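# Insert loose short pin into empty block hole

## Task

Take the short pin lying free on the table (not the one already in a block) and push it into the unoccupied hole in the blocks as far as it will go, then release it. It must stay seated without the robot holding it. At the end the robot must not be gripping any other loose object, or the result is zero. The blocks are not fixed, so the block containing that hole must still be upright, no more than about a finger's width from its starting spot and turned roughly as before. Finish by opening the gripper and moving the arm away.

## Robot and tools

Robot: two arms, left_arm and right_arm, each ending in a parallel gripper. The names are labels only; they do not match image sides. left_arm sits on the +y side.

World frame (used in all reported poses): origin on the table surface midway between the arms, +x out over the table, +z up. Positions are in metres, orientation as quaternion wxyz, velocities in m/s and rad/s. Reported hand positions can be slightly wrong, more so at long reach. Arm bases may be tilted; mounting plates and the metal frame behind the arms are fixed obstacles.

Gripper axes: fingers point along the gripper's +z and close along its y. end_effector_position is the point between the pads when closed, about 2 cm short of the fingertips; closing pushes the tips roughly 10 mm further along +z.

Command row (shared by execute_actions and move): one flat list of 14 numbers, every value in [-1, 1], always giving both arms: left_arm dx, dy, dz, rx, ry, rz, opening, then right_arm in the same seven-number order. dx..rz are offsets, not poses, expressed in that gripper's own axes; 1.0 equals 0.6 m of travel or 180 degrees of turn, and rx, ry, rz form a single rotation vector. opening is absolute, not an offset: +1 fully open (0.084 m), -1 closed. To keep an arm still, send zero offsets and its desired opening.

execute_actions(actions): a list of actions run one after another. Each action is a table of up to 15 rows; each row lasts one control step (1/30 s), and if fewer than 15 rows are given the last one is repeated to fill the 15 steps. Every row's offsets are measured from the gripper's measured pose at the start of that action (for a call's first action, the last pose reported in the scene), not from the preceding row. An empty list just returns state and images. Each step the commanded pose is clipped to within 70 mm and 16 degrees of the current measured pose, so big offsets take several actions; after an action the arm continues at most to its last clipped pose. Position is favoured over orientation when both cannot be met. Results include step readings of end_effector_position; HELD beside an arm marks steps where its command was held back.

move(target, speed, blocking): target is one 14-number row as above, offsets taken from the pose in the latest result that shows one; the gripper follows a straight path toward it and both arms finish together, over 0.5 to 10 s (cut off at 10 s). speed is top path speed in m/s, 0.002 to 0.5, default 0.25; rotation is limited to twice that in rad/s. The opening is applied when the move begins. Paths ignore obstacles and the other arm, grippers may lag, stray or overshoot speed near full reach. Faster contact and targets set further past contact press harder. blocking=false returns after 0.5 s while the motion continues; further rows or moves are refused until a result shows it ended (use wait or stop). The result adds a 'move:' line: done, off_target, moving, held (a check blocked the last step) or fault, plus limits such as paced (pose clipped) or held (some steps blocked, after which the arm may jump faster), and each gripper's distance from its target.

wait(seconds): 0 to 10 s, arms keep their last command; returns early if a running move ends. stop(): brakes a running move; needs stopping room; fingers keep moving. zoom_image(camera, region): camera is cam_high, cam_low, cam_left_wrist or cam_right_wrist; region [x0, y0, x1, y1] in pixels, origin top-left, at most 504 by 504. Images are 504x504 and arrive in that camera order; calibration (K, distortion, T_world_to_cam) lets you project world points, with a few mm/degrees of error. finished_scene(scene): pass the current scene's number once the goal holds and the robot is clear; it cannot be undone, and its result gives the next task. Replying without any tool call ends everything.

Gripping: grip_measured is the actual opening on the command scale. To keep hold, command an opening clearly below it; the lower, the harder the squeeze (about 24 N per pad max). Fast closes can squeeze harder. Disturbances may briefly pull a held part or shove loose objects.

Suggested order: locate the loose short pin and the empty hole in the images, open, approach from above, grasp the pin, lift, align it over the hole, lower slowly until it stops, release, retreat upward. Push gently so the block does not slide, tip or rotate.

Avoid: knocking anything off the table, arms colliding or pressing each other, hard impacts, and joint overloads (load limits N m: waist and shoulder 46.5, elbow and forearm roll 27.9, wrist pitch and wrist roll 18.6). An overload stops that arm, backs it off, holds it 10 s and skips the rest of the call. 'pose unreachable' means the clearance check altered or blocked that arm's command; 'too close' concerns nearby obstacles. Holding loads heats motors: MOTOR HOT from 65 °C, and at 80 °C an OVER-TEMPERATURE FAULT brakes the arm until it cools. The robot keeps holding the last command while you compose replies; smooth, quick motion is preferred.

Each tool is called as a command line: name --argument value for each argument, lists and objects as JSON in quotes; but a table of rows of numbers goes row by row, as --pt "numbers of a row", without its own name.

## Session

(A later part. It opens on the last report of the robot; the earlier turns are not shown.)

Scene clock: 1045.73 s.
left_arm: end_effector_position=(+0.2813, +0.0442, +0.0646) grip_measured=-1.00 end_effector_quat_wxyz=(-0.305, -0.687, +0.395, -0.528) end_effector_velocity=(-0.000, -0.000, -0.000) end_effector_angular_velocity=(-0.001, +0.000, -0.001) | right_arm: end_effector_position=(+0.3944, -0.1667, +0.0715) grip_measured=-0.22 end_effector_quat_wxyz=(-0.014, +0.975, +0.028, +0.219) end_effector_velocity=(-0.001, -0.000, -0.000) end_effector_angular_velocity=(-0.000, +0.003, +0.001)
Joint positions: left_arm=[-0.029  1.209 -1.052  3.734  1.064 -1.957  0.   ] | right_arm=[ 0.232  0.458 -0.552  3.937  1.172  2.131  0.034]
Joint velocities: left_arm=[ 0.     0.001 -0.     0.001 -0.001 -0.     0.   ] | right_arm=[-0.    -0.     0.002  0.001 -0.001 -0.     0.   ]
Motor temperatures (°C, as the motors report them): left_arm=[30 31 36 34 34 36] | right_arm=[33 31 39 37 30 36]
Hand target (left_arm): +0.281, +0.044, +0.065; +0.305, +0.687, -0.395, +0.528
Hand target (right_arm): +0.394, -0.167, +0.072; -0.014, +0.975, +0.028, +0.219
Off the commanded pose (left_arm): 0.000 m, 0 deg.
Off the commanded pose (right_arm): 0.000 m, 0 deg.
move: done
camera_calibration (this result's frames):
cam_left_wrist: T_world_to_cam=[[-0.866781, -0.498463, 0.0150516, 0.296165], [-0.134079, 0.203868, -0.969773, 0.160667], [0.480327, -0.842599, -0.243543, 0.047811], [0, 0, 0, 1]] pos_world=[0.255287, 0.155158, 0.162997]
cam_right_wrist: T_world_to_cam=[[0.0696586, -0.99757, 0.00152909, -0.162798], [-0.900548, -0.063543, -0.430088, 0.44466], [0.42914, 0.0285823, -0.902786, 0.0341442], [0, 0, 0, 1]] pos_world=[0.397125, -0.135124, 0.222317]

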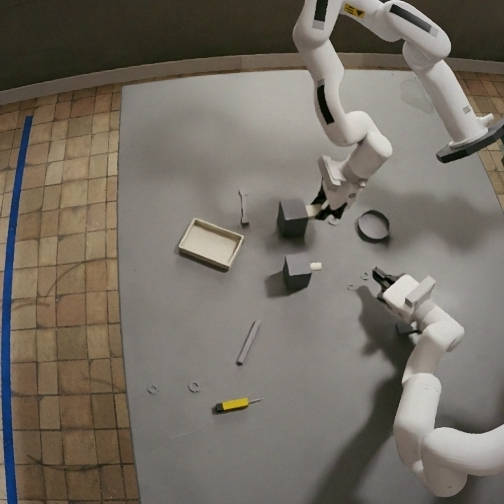

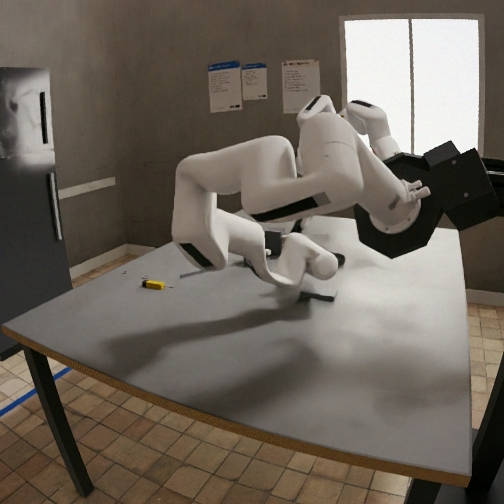

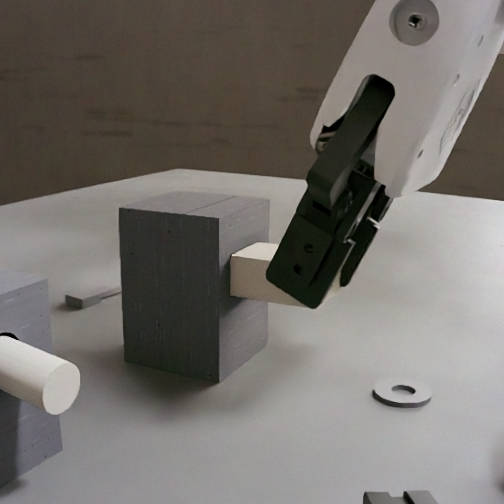

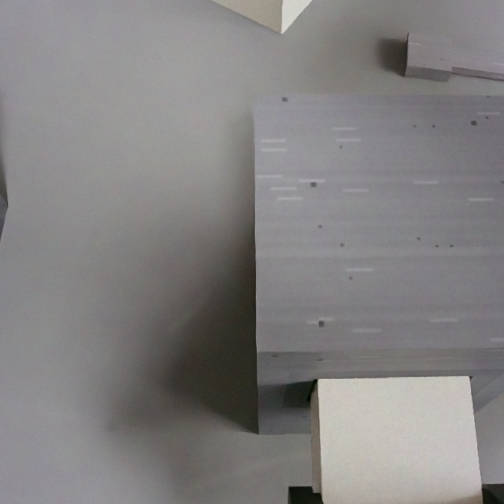

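move --target '[0,0,0,0,0,0,-1,0.02259,0,0.0107,0,0,0,-1]' --speed 0.012

zoom_image --camera "cam_left_wrist" --region '[205, 205, 325, 325]'

Scene clock: 1053.77 s.
left_arm: end_effector_position=(+0.2813, +0.0442, +0.0646) grip_measured=-1.00 end_effector_quat_wxyz=(-0.305, -0.687, +0.395, -0.528) end_effector_velocity=(-0.000, +0.000, -0.000) end_effector_angular_velocity=(+0.000, +0.001, +0.000) | right_arm: end_effector_position=(+0.4091, -0.1655, +0.0714) grip_measured=-0.22 end_effector_quat_wxyz=(-0.015, +0.975, +0.028, +0.219) end_effector_velocity=(-0.000, -0.000, +0.000) end_effector_angular_velocity=(+0.000, -0.000, +0.000)
Joint positions: left_arm=[-0.029  1.209 -1.052  3.734  1.064 -1.957  0.   ] | right_arm=[ 0.233  0.454 -0.588  3.95   1.144  2.1    0.034]
Joint velocities: left_arm=[ 0.    -0.001  0.001 -0.001 -0.    -0.001  0.   ] | right_arm=[ 0.    -0.001  0.002 -0.     0.     0.    -0.   ]
Motor temperatures (°C, as the motors report them): left_arm=[30 31 36 34 34 36] | right_arm=[33 31 39 37 30 36]
Hand target (left_arm): +0.281, +0.044, +0.065; +0.305, +0.687, -0.395, +0.528
Hand target (right_arm): +0.409, -0.166, +0.071; -0.014, +0.975, +0.028, +0.219
Off the commanded pose (left_arm): 0.000 m, 0 deg.
Off the commanded pose (right_arm): 0.000 m, 0 deg.
move: done
camera_calibration (this result's frames):
cam_left_wrist: T_world_to_cam=[[-0.866781, -0.498462, 0.0150516, 0.296165], [-0.134079, 0.203868, -0.969773, 0.160667], [0.480327, -0.842599, -0.243543, 0.0478111], [0, 0, 0, 1]] pos_world=[0.255287, 0.155158, 0.162997]
cam_right_wrist: T_world_to_cam=[[0.0705999, -0.997504, 0.0010401, -0.162933], [-0.900679, -0.064195, -0.429717, 0.457866], [0.428712, 0.0294012, -0.902963, 0.028039], [0, 0, 0, 1]] pos_world=[0.411872, -0.133958, 0.22224]

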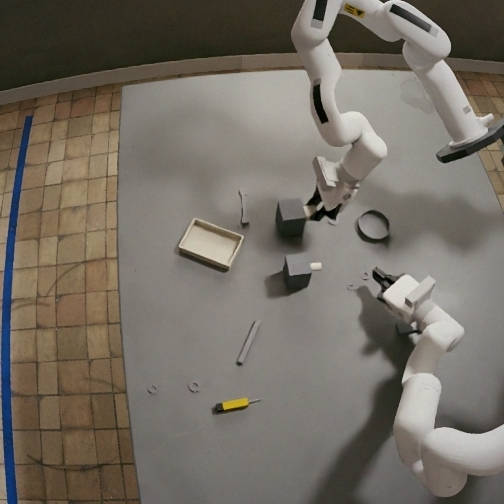

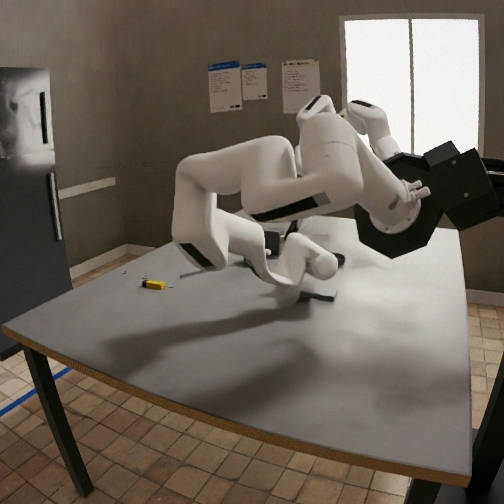

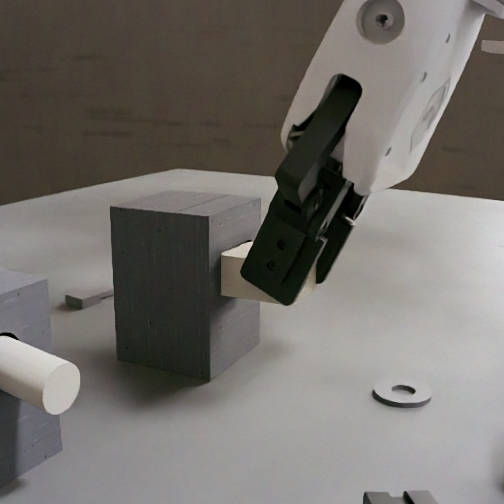

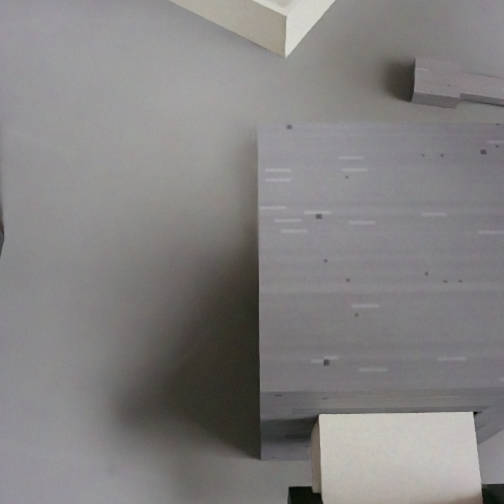

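Region (205, 205, 325, 325) of cam_left_wrist's 504x504 image, scaled by 4.200, with more detail than that image has.

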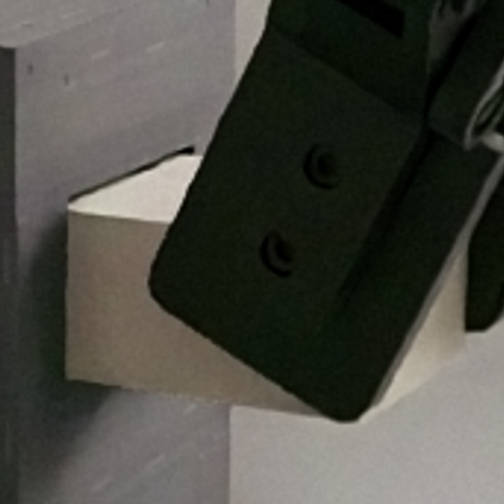

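move --target '[0,0,0,0,0,0,-1,0,0,0,0,0,0,0.25]' --speed 0.02

move --target '[0,0,0,0,0,0,-1,-0.01,0,-0.13,0,0,0,0.25]' --speed 0.1

zoom_image --camera "cam_left_wrist" --region '[100, 170, 340, 400]'

zoom_image --camera "cam_high" --region '[260, 180, 350, 260]'

Scene clock: 1096.07 s.
left_arm: end_effector_position=(+0.2813, +0.0442, +0.0646) grip_measured=-1.00 end_effector_quat_wxyz=(-0.305, -0.687, +0.395, -0.528) end_effector_velocity=(+0.000, +0.000, -0.000) end_effector_angular_velocity=(+0.001, +0.002, +0.002) | right_arm: end_effector_position=(+0.4093, -0.1655, +0.0715) grip_measured=+0.24 end_effector_quat_wxyz=(-0.015, +0.975, +0.028, +0.219) end_effector_velocity=(-0.002, +0.000, -0.000) end_effector_angular_velocity=(+0.002, +0.003, +0.002)
Joint positions: left_arm=[-0.029  1.209 -1.052  3.734  1.064 -1.957  0.   ] | right_arm=[ 0.233  0.454 -0.588  3.95   1.144  2.1    0.054]
Joint velocities: left_arm=[ 0.001 -0.    -0.    -0.001  0.    -0.001  0.   ] | right_arm=[-0.001  0.     0.003 -0.    -0.002  0.001 -0.   ]
Motor temperatures (°C, as the motors report them): left_arm=[30 31 36 34 34 36] | right_arm=[33 32 40 37 30 36]
Hand target (left_arm): +0.281, +0.044, +0.065; +0.305, +0.687, -0.395, +0.528
Hand target (right_arm): +0.409, -0.165, +0.071; -0.015, +0.975, +0.028, +0.219
Off the commanded pose (left_arm): 0.000 m, 0 deg.
Off the commanded pose (right_arm): 0.000 m, 0 deg.
move: done
camera_calibration (this result's frames):
cam_left_wrist: T_world_to_cam=[[-0.866781, -0.498462, 0.0150515, 0.296165], [-0.134079, 0.203868, -0.969773, 0.160667], [0.480327, -0.842599, -0.243542, 0.047811], [0, 0, 0, 1]] pos_world=[0.255287, 0.155158, 0.162997]
cam_right_wrist: T_world_to_cam=[[0.0703559, -0.997521, 0.00112743, -0.162908], [-0.900572, -0.0640039, -0.42997, 0.45804], [0.428977, 0.0292356, -0.902842, 0.0278509], [0, 0, 0, 1]] pos_world=[0.412012, -0.134002, 0.222272]

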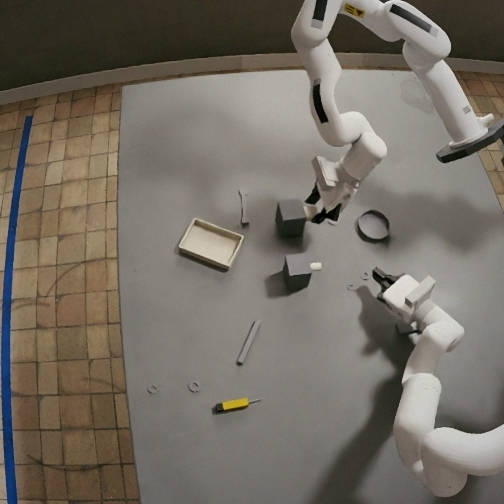

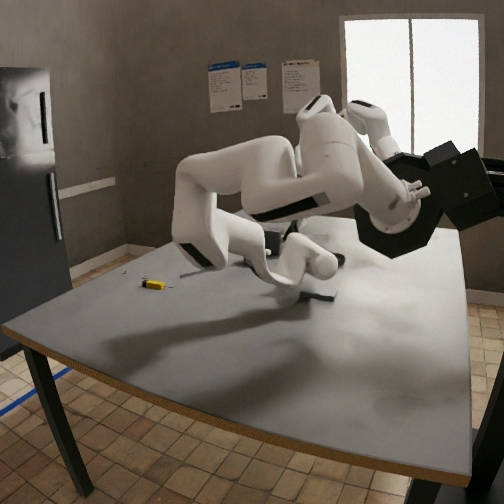

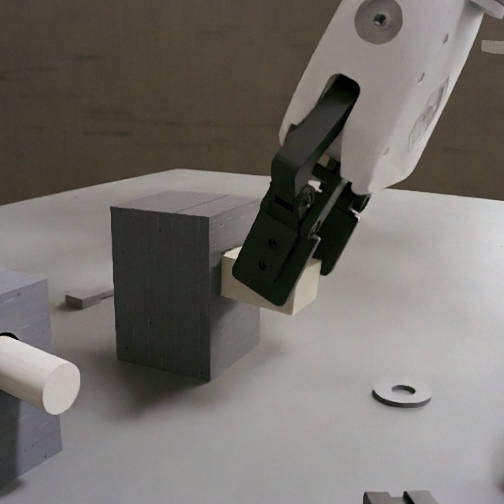

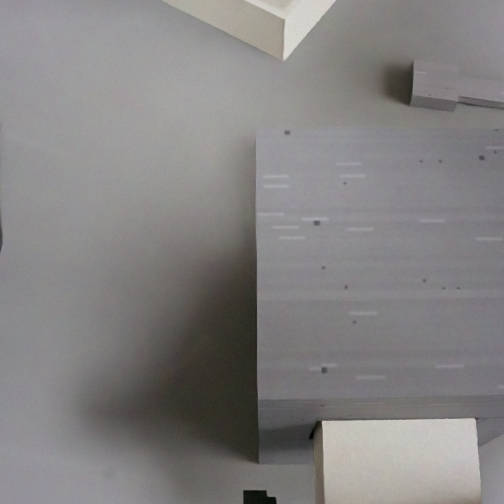

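Scene clock: 1097.20 s.
left_arm: end_effector_position=(+0.2813, +0.0442, +0.0646) grip_measured=-1.00 end_effector_quat_wxyz=(-0.305, -0.687, +0.395, -0.528) end_effector_velocity=(+0.000, -0.000, -0.000) end_effector_angular_velocity=(+0.000, -0.001, -0.000) | right_arm: end_effector_position=(+0.3711, -0.1693, +0.1393) grip_measured=+0.24 end_effector_quat_wxyz=(-0.014, +0.975, +0.028, +0.219) end_effector_velocity=(-0.002, +0.000, -0.000) end_effector_angular_velocity=(-0.000, +0.003, +0.004)
Joint positions: left_arm=[-0.029  1.209 -1.052  3.734  1.064 -1.957  0.   ] | right_arm=[ 0.435  0.285 -0.389  4.147  1.181  2.108  0.054]
Joint velocities: left_arm=[ 0.     0.    -0.001  0.    -0.     0.     0.   ] | right_arm=[ 0.001  0.001  0.003  0.001 -0.001 -0.001 -0.   ]
Motor temperatures (°C, as the motors report them): left_arm=[30 31 36 34 34 36] | right_arm=[33 31 40 37 30 36]
Hand target (left_arm): +0.281, +0.044, +0.065; +0.305, +0.687, -0.395, +0.528
Hand target (right_arm): +0.371, -0.169, +0.139; -0.014, +0.975, +0.028, +0.219
Off the commanded pose (left_arm): 0.000 m, 0 deg.
Off the commanded pose (right_arm): 0.001 m, 0 deg.
move: done
camera_calibration (this result's frames):
cam_left_wrist: T_world_to_cam=[[-0.866781, -0.498463, 0.0150515, 0.296165], [-0.134079, 0.203868, -0.969773, 0.160667], [0.480327, -0.842599, -0.243543, 0.047811], [0, 0, 0, 1]] pos_world=[0.255287, 0.155158, 0.162997]
cam_right_wrist: T_world_to_cam=[[0.070175, -0.997533, 0.00189228, -0.164151], [-0.900469, -0.0641627, -0.430162, 0.452512], [0.429222, 0.0284827, -0.90275, 0.105363], [0, 0, 0, 1]] pos_world=[0.373768, -0.137713, 0.29008]

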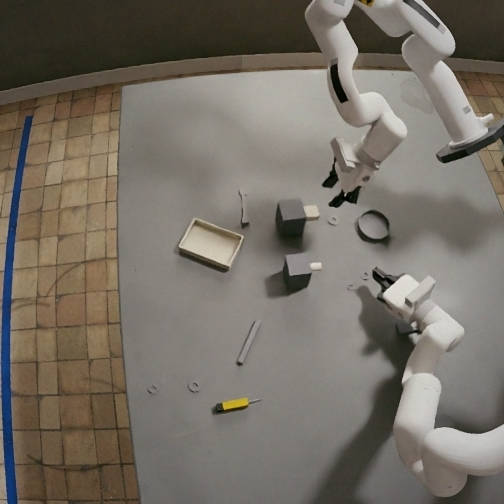

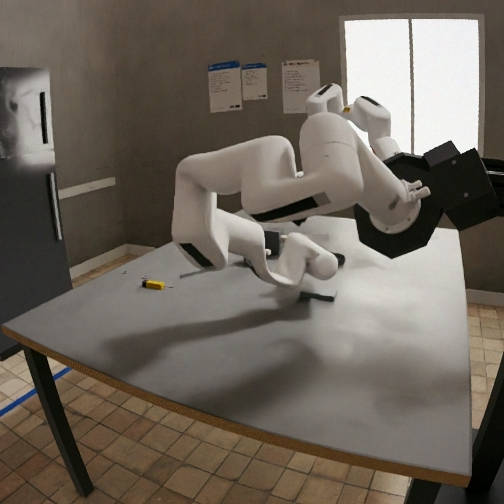

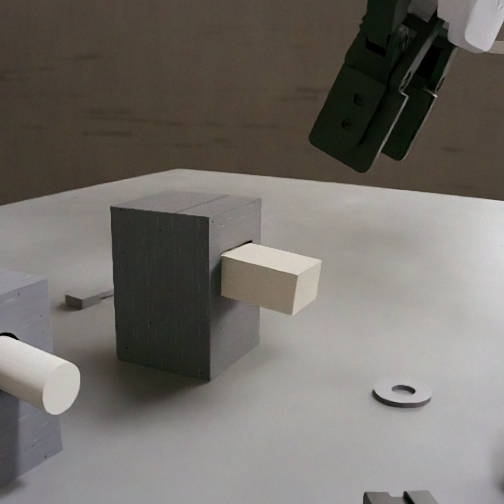

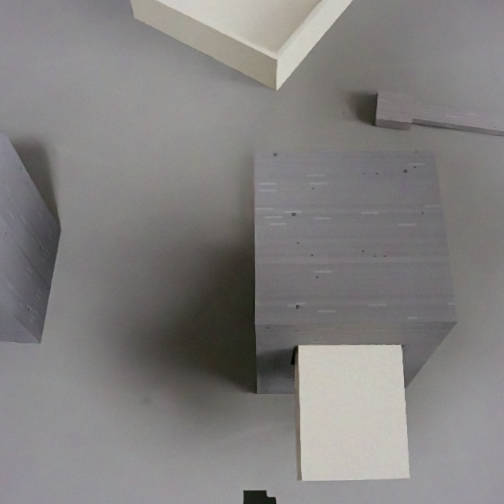

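Region (100, 170, 340, 400) of cam_left_wrist's 504x504 image, scaled by 2.100, with more detail than that image has; it fills the top 483 rows of this view, and the rest is white.

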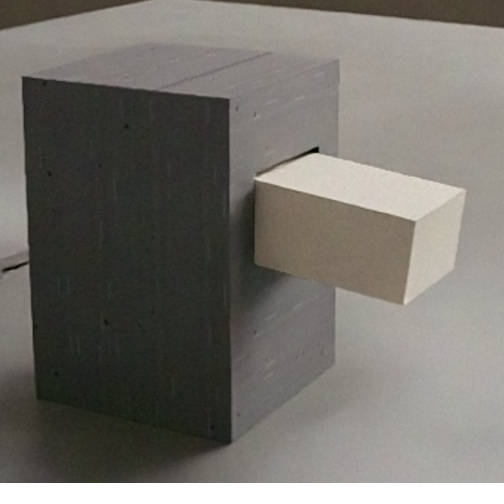

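Region (260, 180, 350, 260) of cam_high's 504x504 image, scaled by 5.600, with more detail than that image has.

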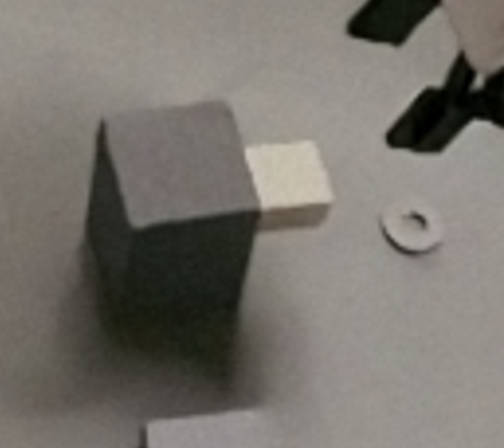

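execute_actions --actions '[]'

zoom_image --camera "cam_left_wrist" --region '[100, 170, 340, 400]'

zoom_image --camera "cam_right_wrist" --region '[230, 130, 480, 500]'

Scene clock: 1105.40 s.
left_arm: end_effector_position=(+0.2813, +0.0442, +0.0646) grip_measured=-1.00 end_effector_quat_wxyz=(-0.305, -0.687, +0.395, -0.528) end_effector_velocity=(-0.001, -0.000, +0.000) end_effector_angular_velocity=(-0.000, +0.001, -0.001) | right_arm: end_effector_position=(+0.3710, -0.1693, +0.1394) grip_measured=+0.24 end_effector_quat_wxyz=(-0.014, +0.975, +0.028, +0.219) end_effector_velocity=(-0.001, +0.000, -0.000) end_effector_angular_velocity=(+0.001, +0.001, +0.002)
Joint positions: left_arm=[-0.029  1.209 -1.052  3.734  1.064 -1.957  0.   ] | right_arm=[ 0.435  0.284 -0.389  4.148  1.181  2.108  0.054]
Joint velocities: left_arm=[-0.     0.     0.001 -0.     0.    -0.     0.   ] | right_arm=[-0.     0.001  0.    -0.    -0.001 -0.    -0.   ]
Motor temperatures (°C, as the motors report them): left_arm=[30 31 36 34 34 36] | right_arm=[33 31 39 37 30 36]
Hand target (left_arm): +0.281, +0.044, +0.065; +0.305, +0.687, -0.395, +0.528
Hand target (right_arm): +0.371, -0.169, +0.139; -0.014, +0.975, +0.028, +0.219
Off the commanded pose (left_arm): 0.000 m, 0 deg.
Off the commanded pose (right_arm): 0.000 m, 0 deg.
camera_calibration (this result's frames):
cam_left_wrist: T_world_to_cam=[[-0.866781, -0.498462, 0.0150515, 0.296165], [-0.134079, 0.203868, -0.969773, 0.160667], [0.480327, -0.842599, -0.243543, 0.0478111], [0, 0, 0, 1]] pos_world=[0.255287, 0.155158, 0.162997]
cam_right_wrist: T_world_to_cam=[[0.0704742, -0.997512, 0.00174379, -0.164178], [-0.900437, -0.064368, -0.430197, 0.452413], [0.429239, 0.0287476, -0.902733, 0.105584], [0, 0, 0, 1]] pos_world=[0.373619, -0.137684, 0.290227]

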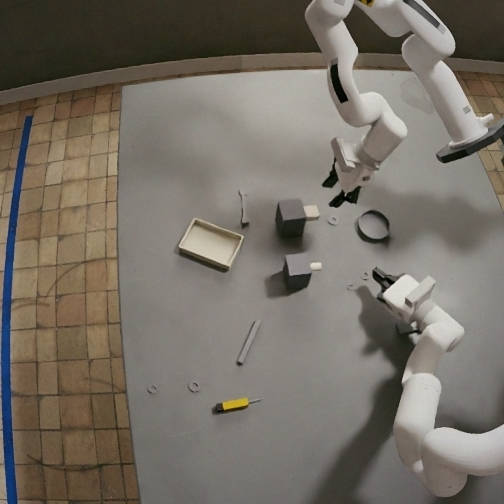

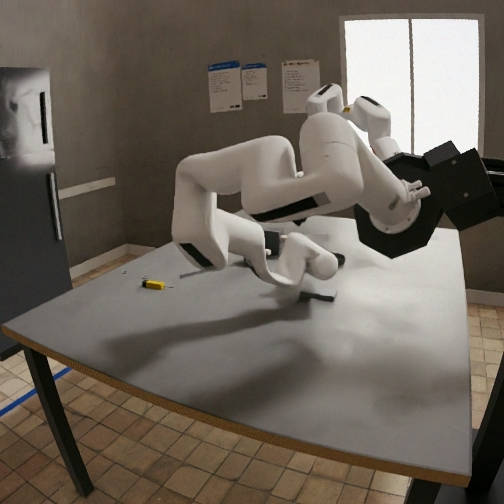

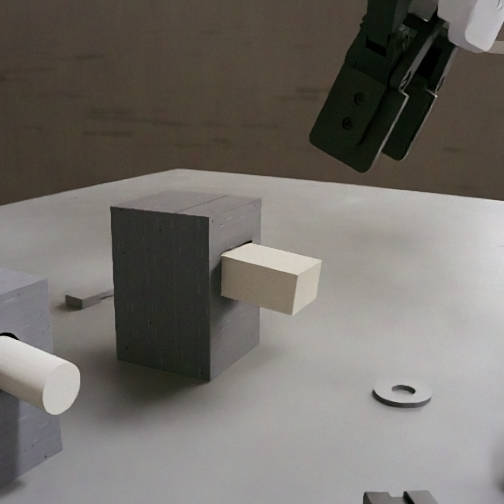

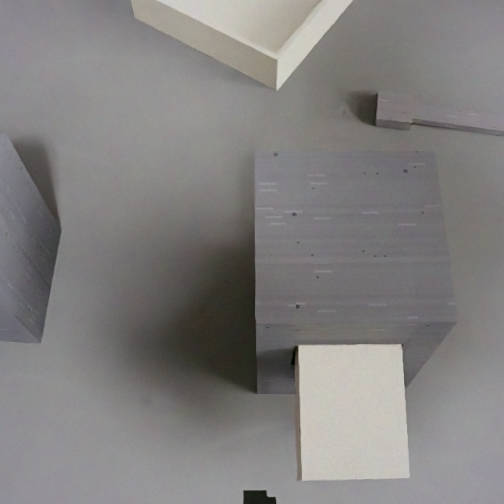

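Region (100, 170, 340, 400) of cam_left_wrist's 504x504 image, scaled by 2.100, with more detail than that image has; it fills the top 483 rows of this view, and the rest is white.

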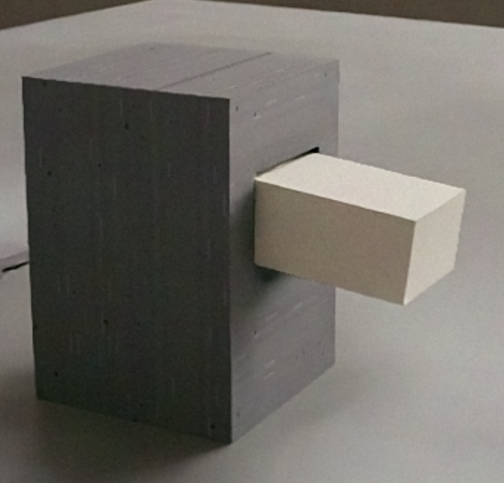

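Region (230, 130, 480, 500) of cam_right_wrist's 504x504 image, scaled by 1.362, with more detail than that image has; it fills the left 341 columns of this view, and the rest is white.

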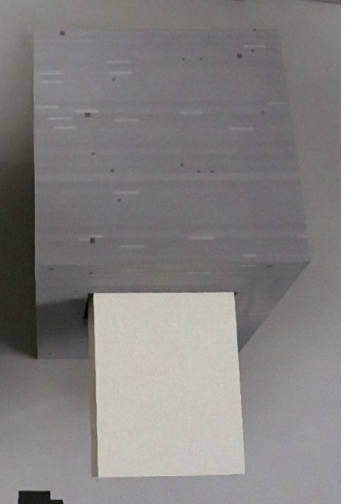

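zoom_image --camera "cam_right_wrist" --region '[240, 140, 470, 340]'

zoom_image --camera "cam_left_wrist" --region '[105, 180, 275, 280]'

Region (240, 140, 470, 340) of cam_right_wrist's 504x504 image, scaled by 2.191, with more detail than that image has; it fills the top 438 rows of this view, and the rest is white.

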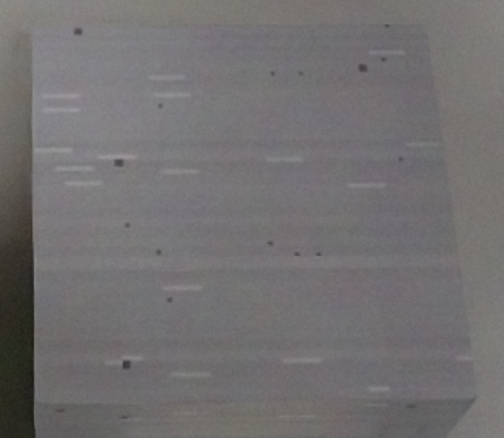

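Region (105, 180, 275, 280) of cam_left_wrist's 504x504 image, scaled by 2.965, with more detail than that image has; it fills the top 296 rows of this view, and the rest is white.

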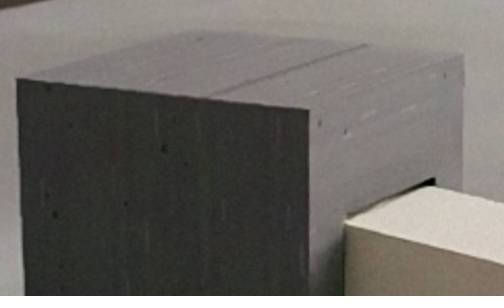

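move --target '[0.102,-0.1555,-0.1337,0,0,0,-1,0.0642,0,-0.1355,0,0,0,0.25]' --speed 0.2

Scene clock: 1151.77 s.
left_arm: end_effector_position=(+0.3306, +0.1439, +0.1442) grip_measured=-1.00 end_effector_quat_wxyz=(-0.306, -0.687, +0.395, -0.527) end_effector_velocity=(+0.004, +0.002, +0.000) end_effector_angular_velocity=(+0.002, -0.003, +0.005) | right_arm: end_effector_position=(+0.3713, -0.1712, +0.2290) grip_measured=+0.24 end_effector_quat_wxyz=(-0.013, +0.975, +0.028, +0.219) end_effector_velocity=(+0.001, +0.000, +0.001) end_effector_angular_velocity=(+0.001, -0.003, -0.000)
Joint positions: left_arm=[-0.078  0.711 -0.697  3.739  0.947 -2.058  0.   ] | right_arm=[ 0.735  0.044 -0.306  4.513  1.175  1.928  0.054]
Joint velocities: left_arm=[-0.    -0.005 -0.002 -0.001 -0.001 -0.     0.   ] | right_arm=[ 0.002 -0.002  0.     0.     0.001 -0.001  0.   ]
Motor temperatures (°C, as the motors report them): left_arm=[30 31 37 34 34 36] | right_arm=[33 31 39 37 30 36]
Hand target (left_arm): +0.331, +0.144, +0.144; +0.305, +0.687, -0.395, +0.528
Hand target (right_arm): +0.371, -0.171, +0.229; -0.014, +0.975, +0.028, +0.219
Off the commanded pose (left_arm): 0.001 m, 0 deg.
Off the commanded pose (right_arm): 0.001 m, 0 deg.
move: done
camera_calibration (this result's frames):
cam_left_wrist: T_world_to_cam=[[-0.867115, -0.497847, 0.0161442, 0.387293], [-0.134678, 0.203123, -0.969847, 0.22451], [0.479556, -0.843143, -0.24318, 0.127883], [0, 0, 0, 1]] pos_world=[0.304737, 0.255033, 0.242586]
cam_right_wrist: T_world_to_cam=[[0.0705094, -0.997504, 0.00364275, -0.166711], [-0.900529, -0.0652244, -0.429877, 0.490901], [0.429042, 0.02703, -0.90288, 0.186164], [0, 0, 0, 1]] pos_world=[0.373953, -0.139308, 0.379718]

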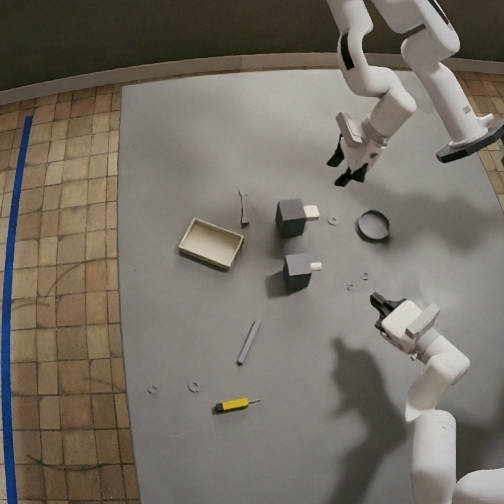

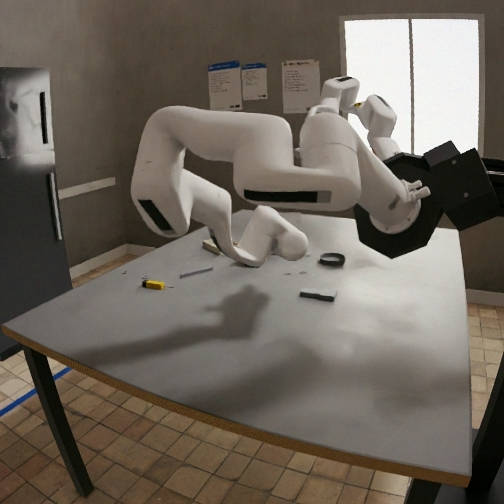

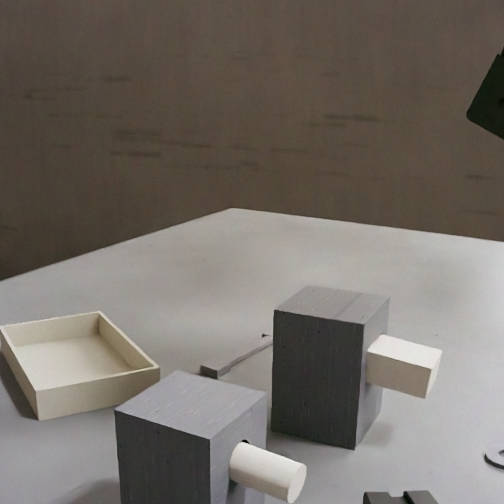

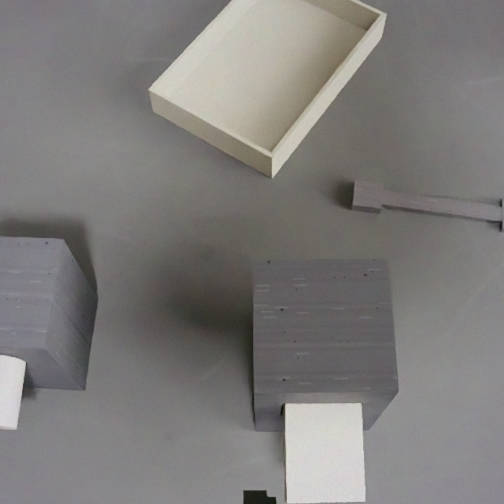

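finished_scene --scene 1

The scene is finished: the task was done.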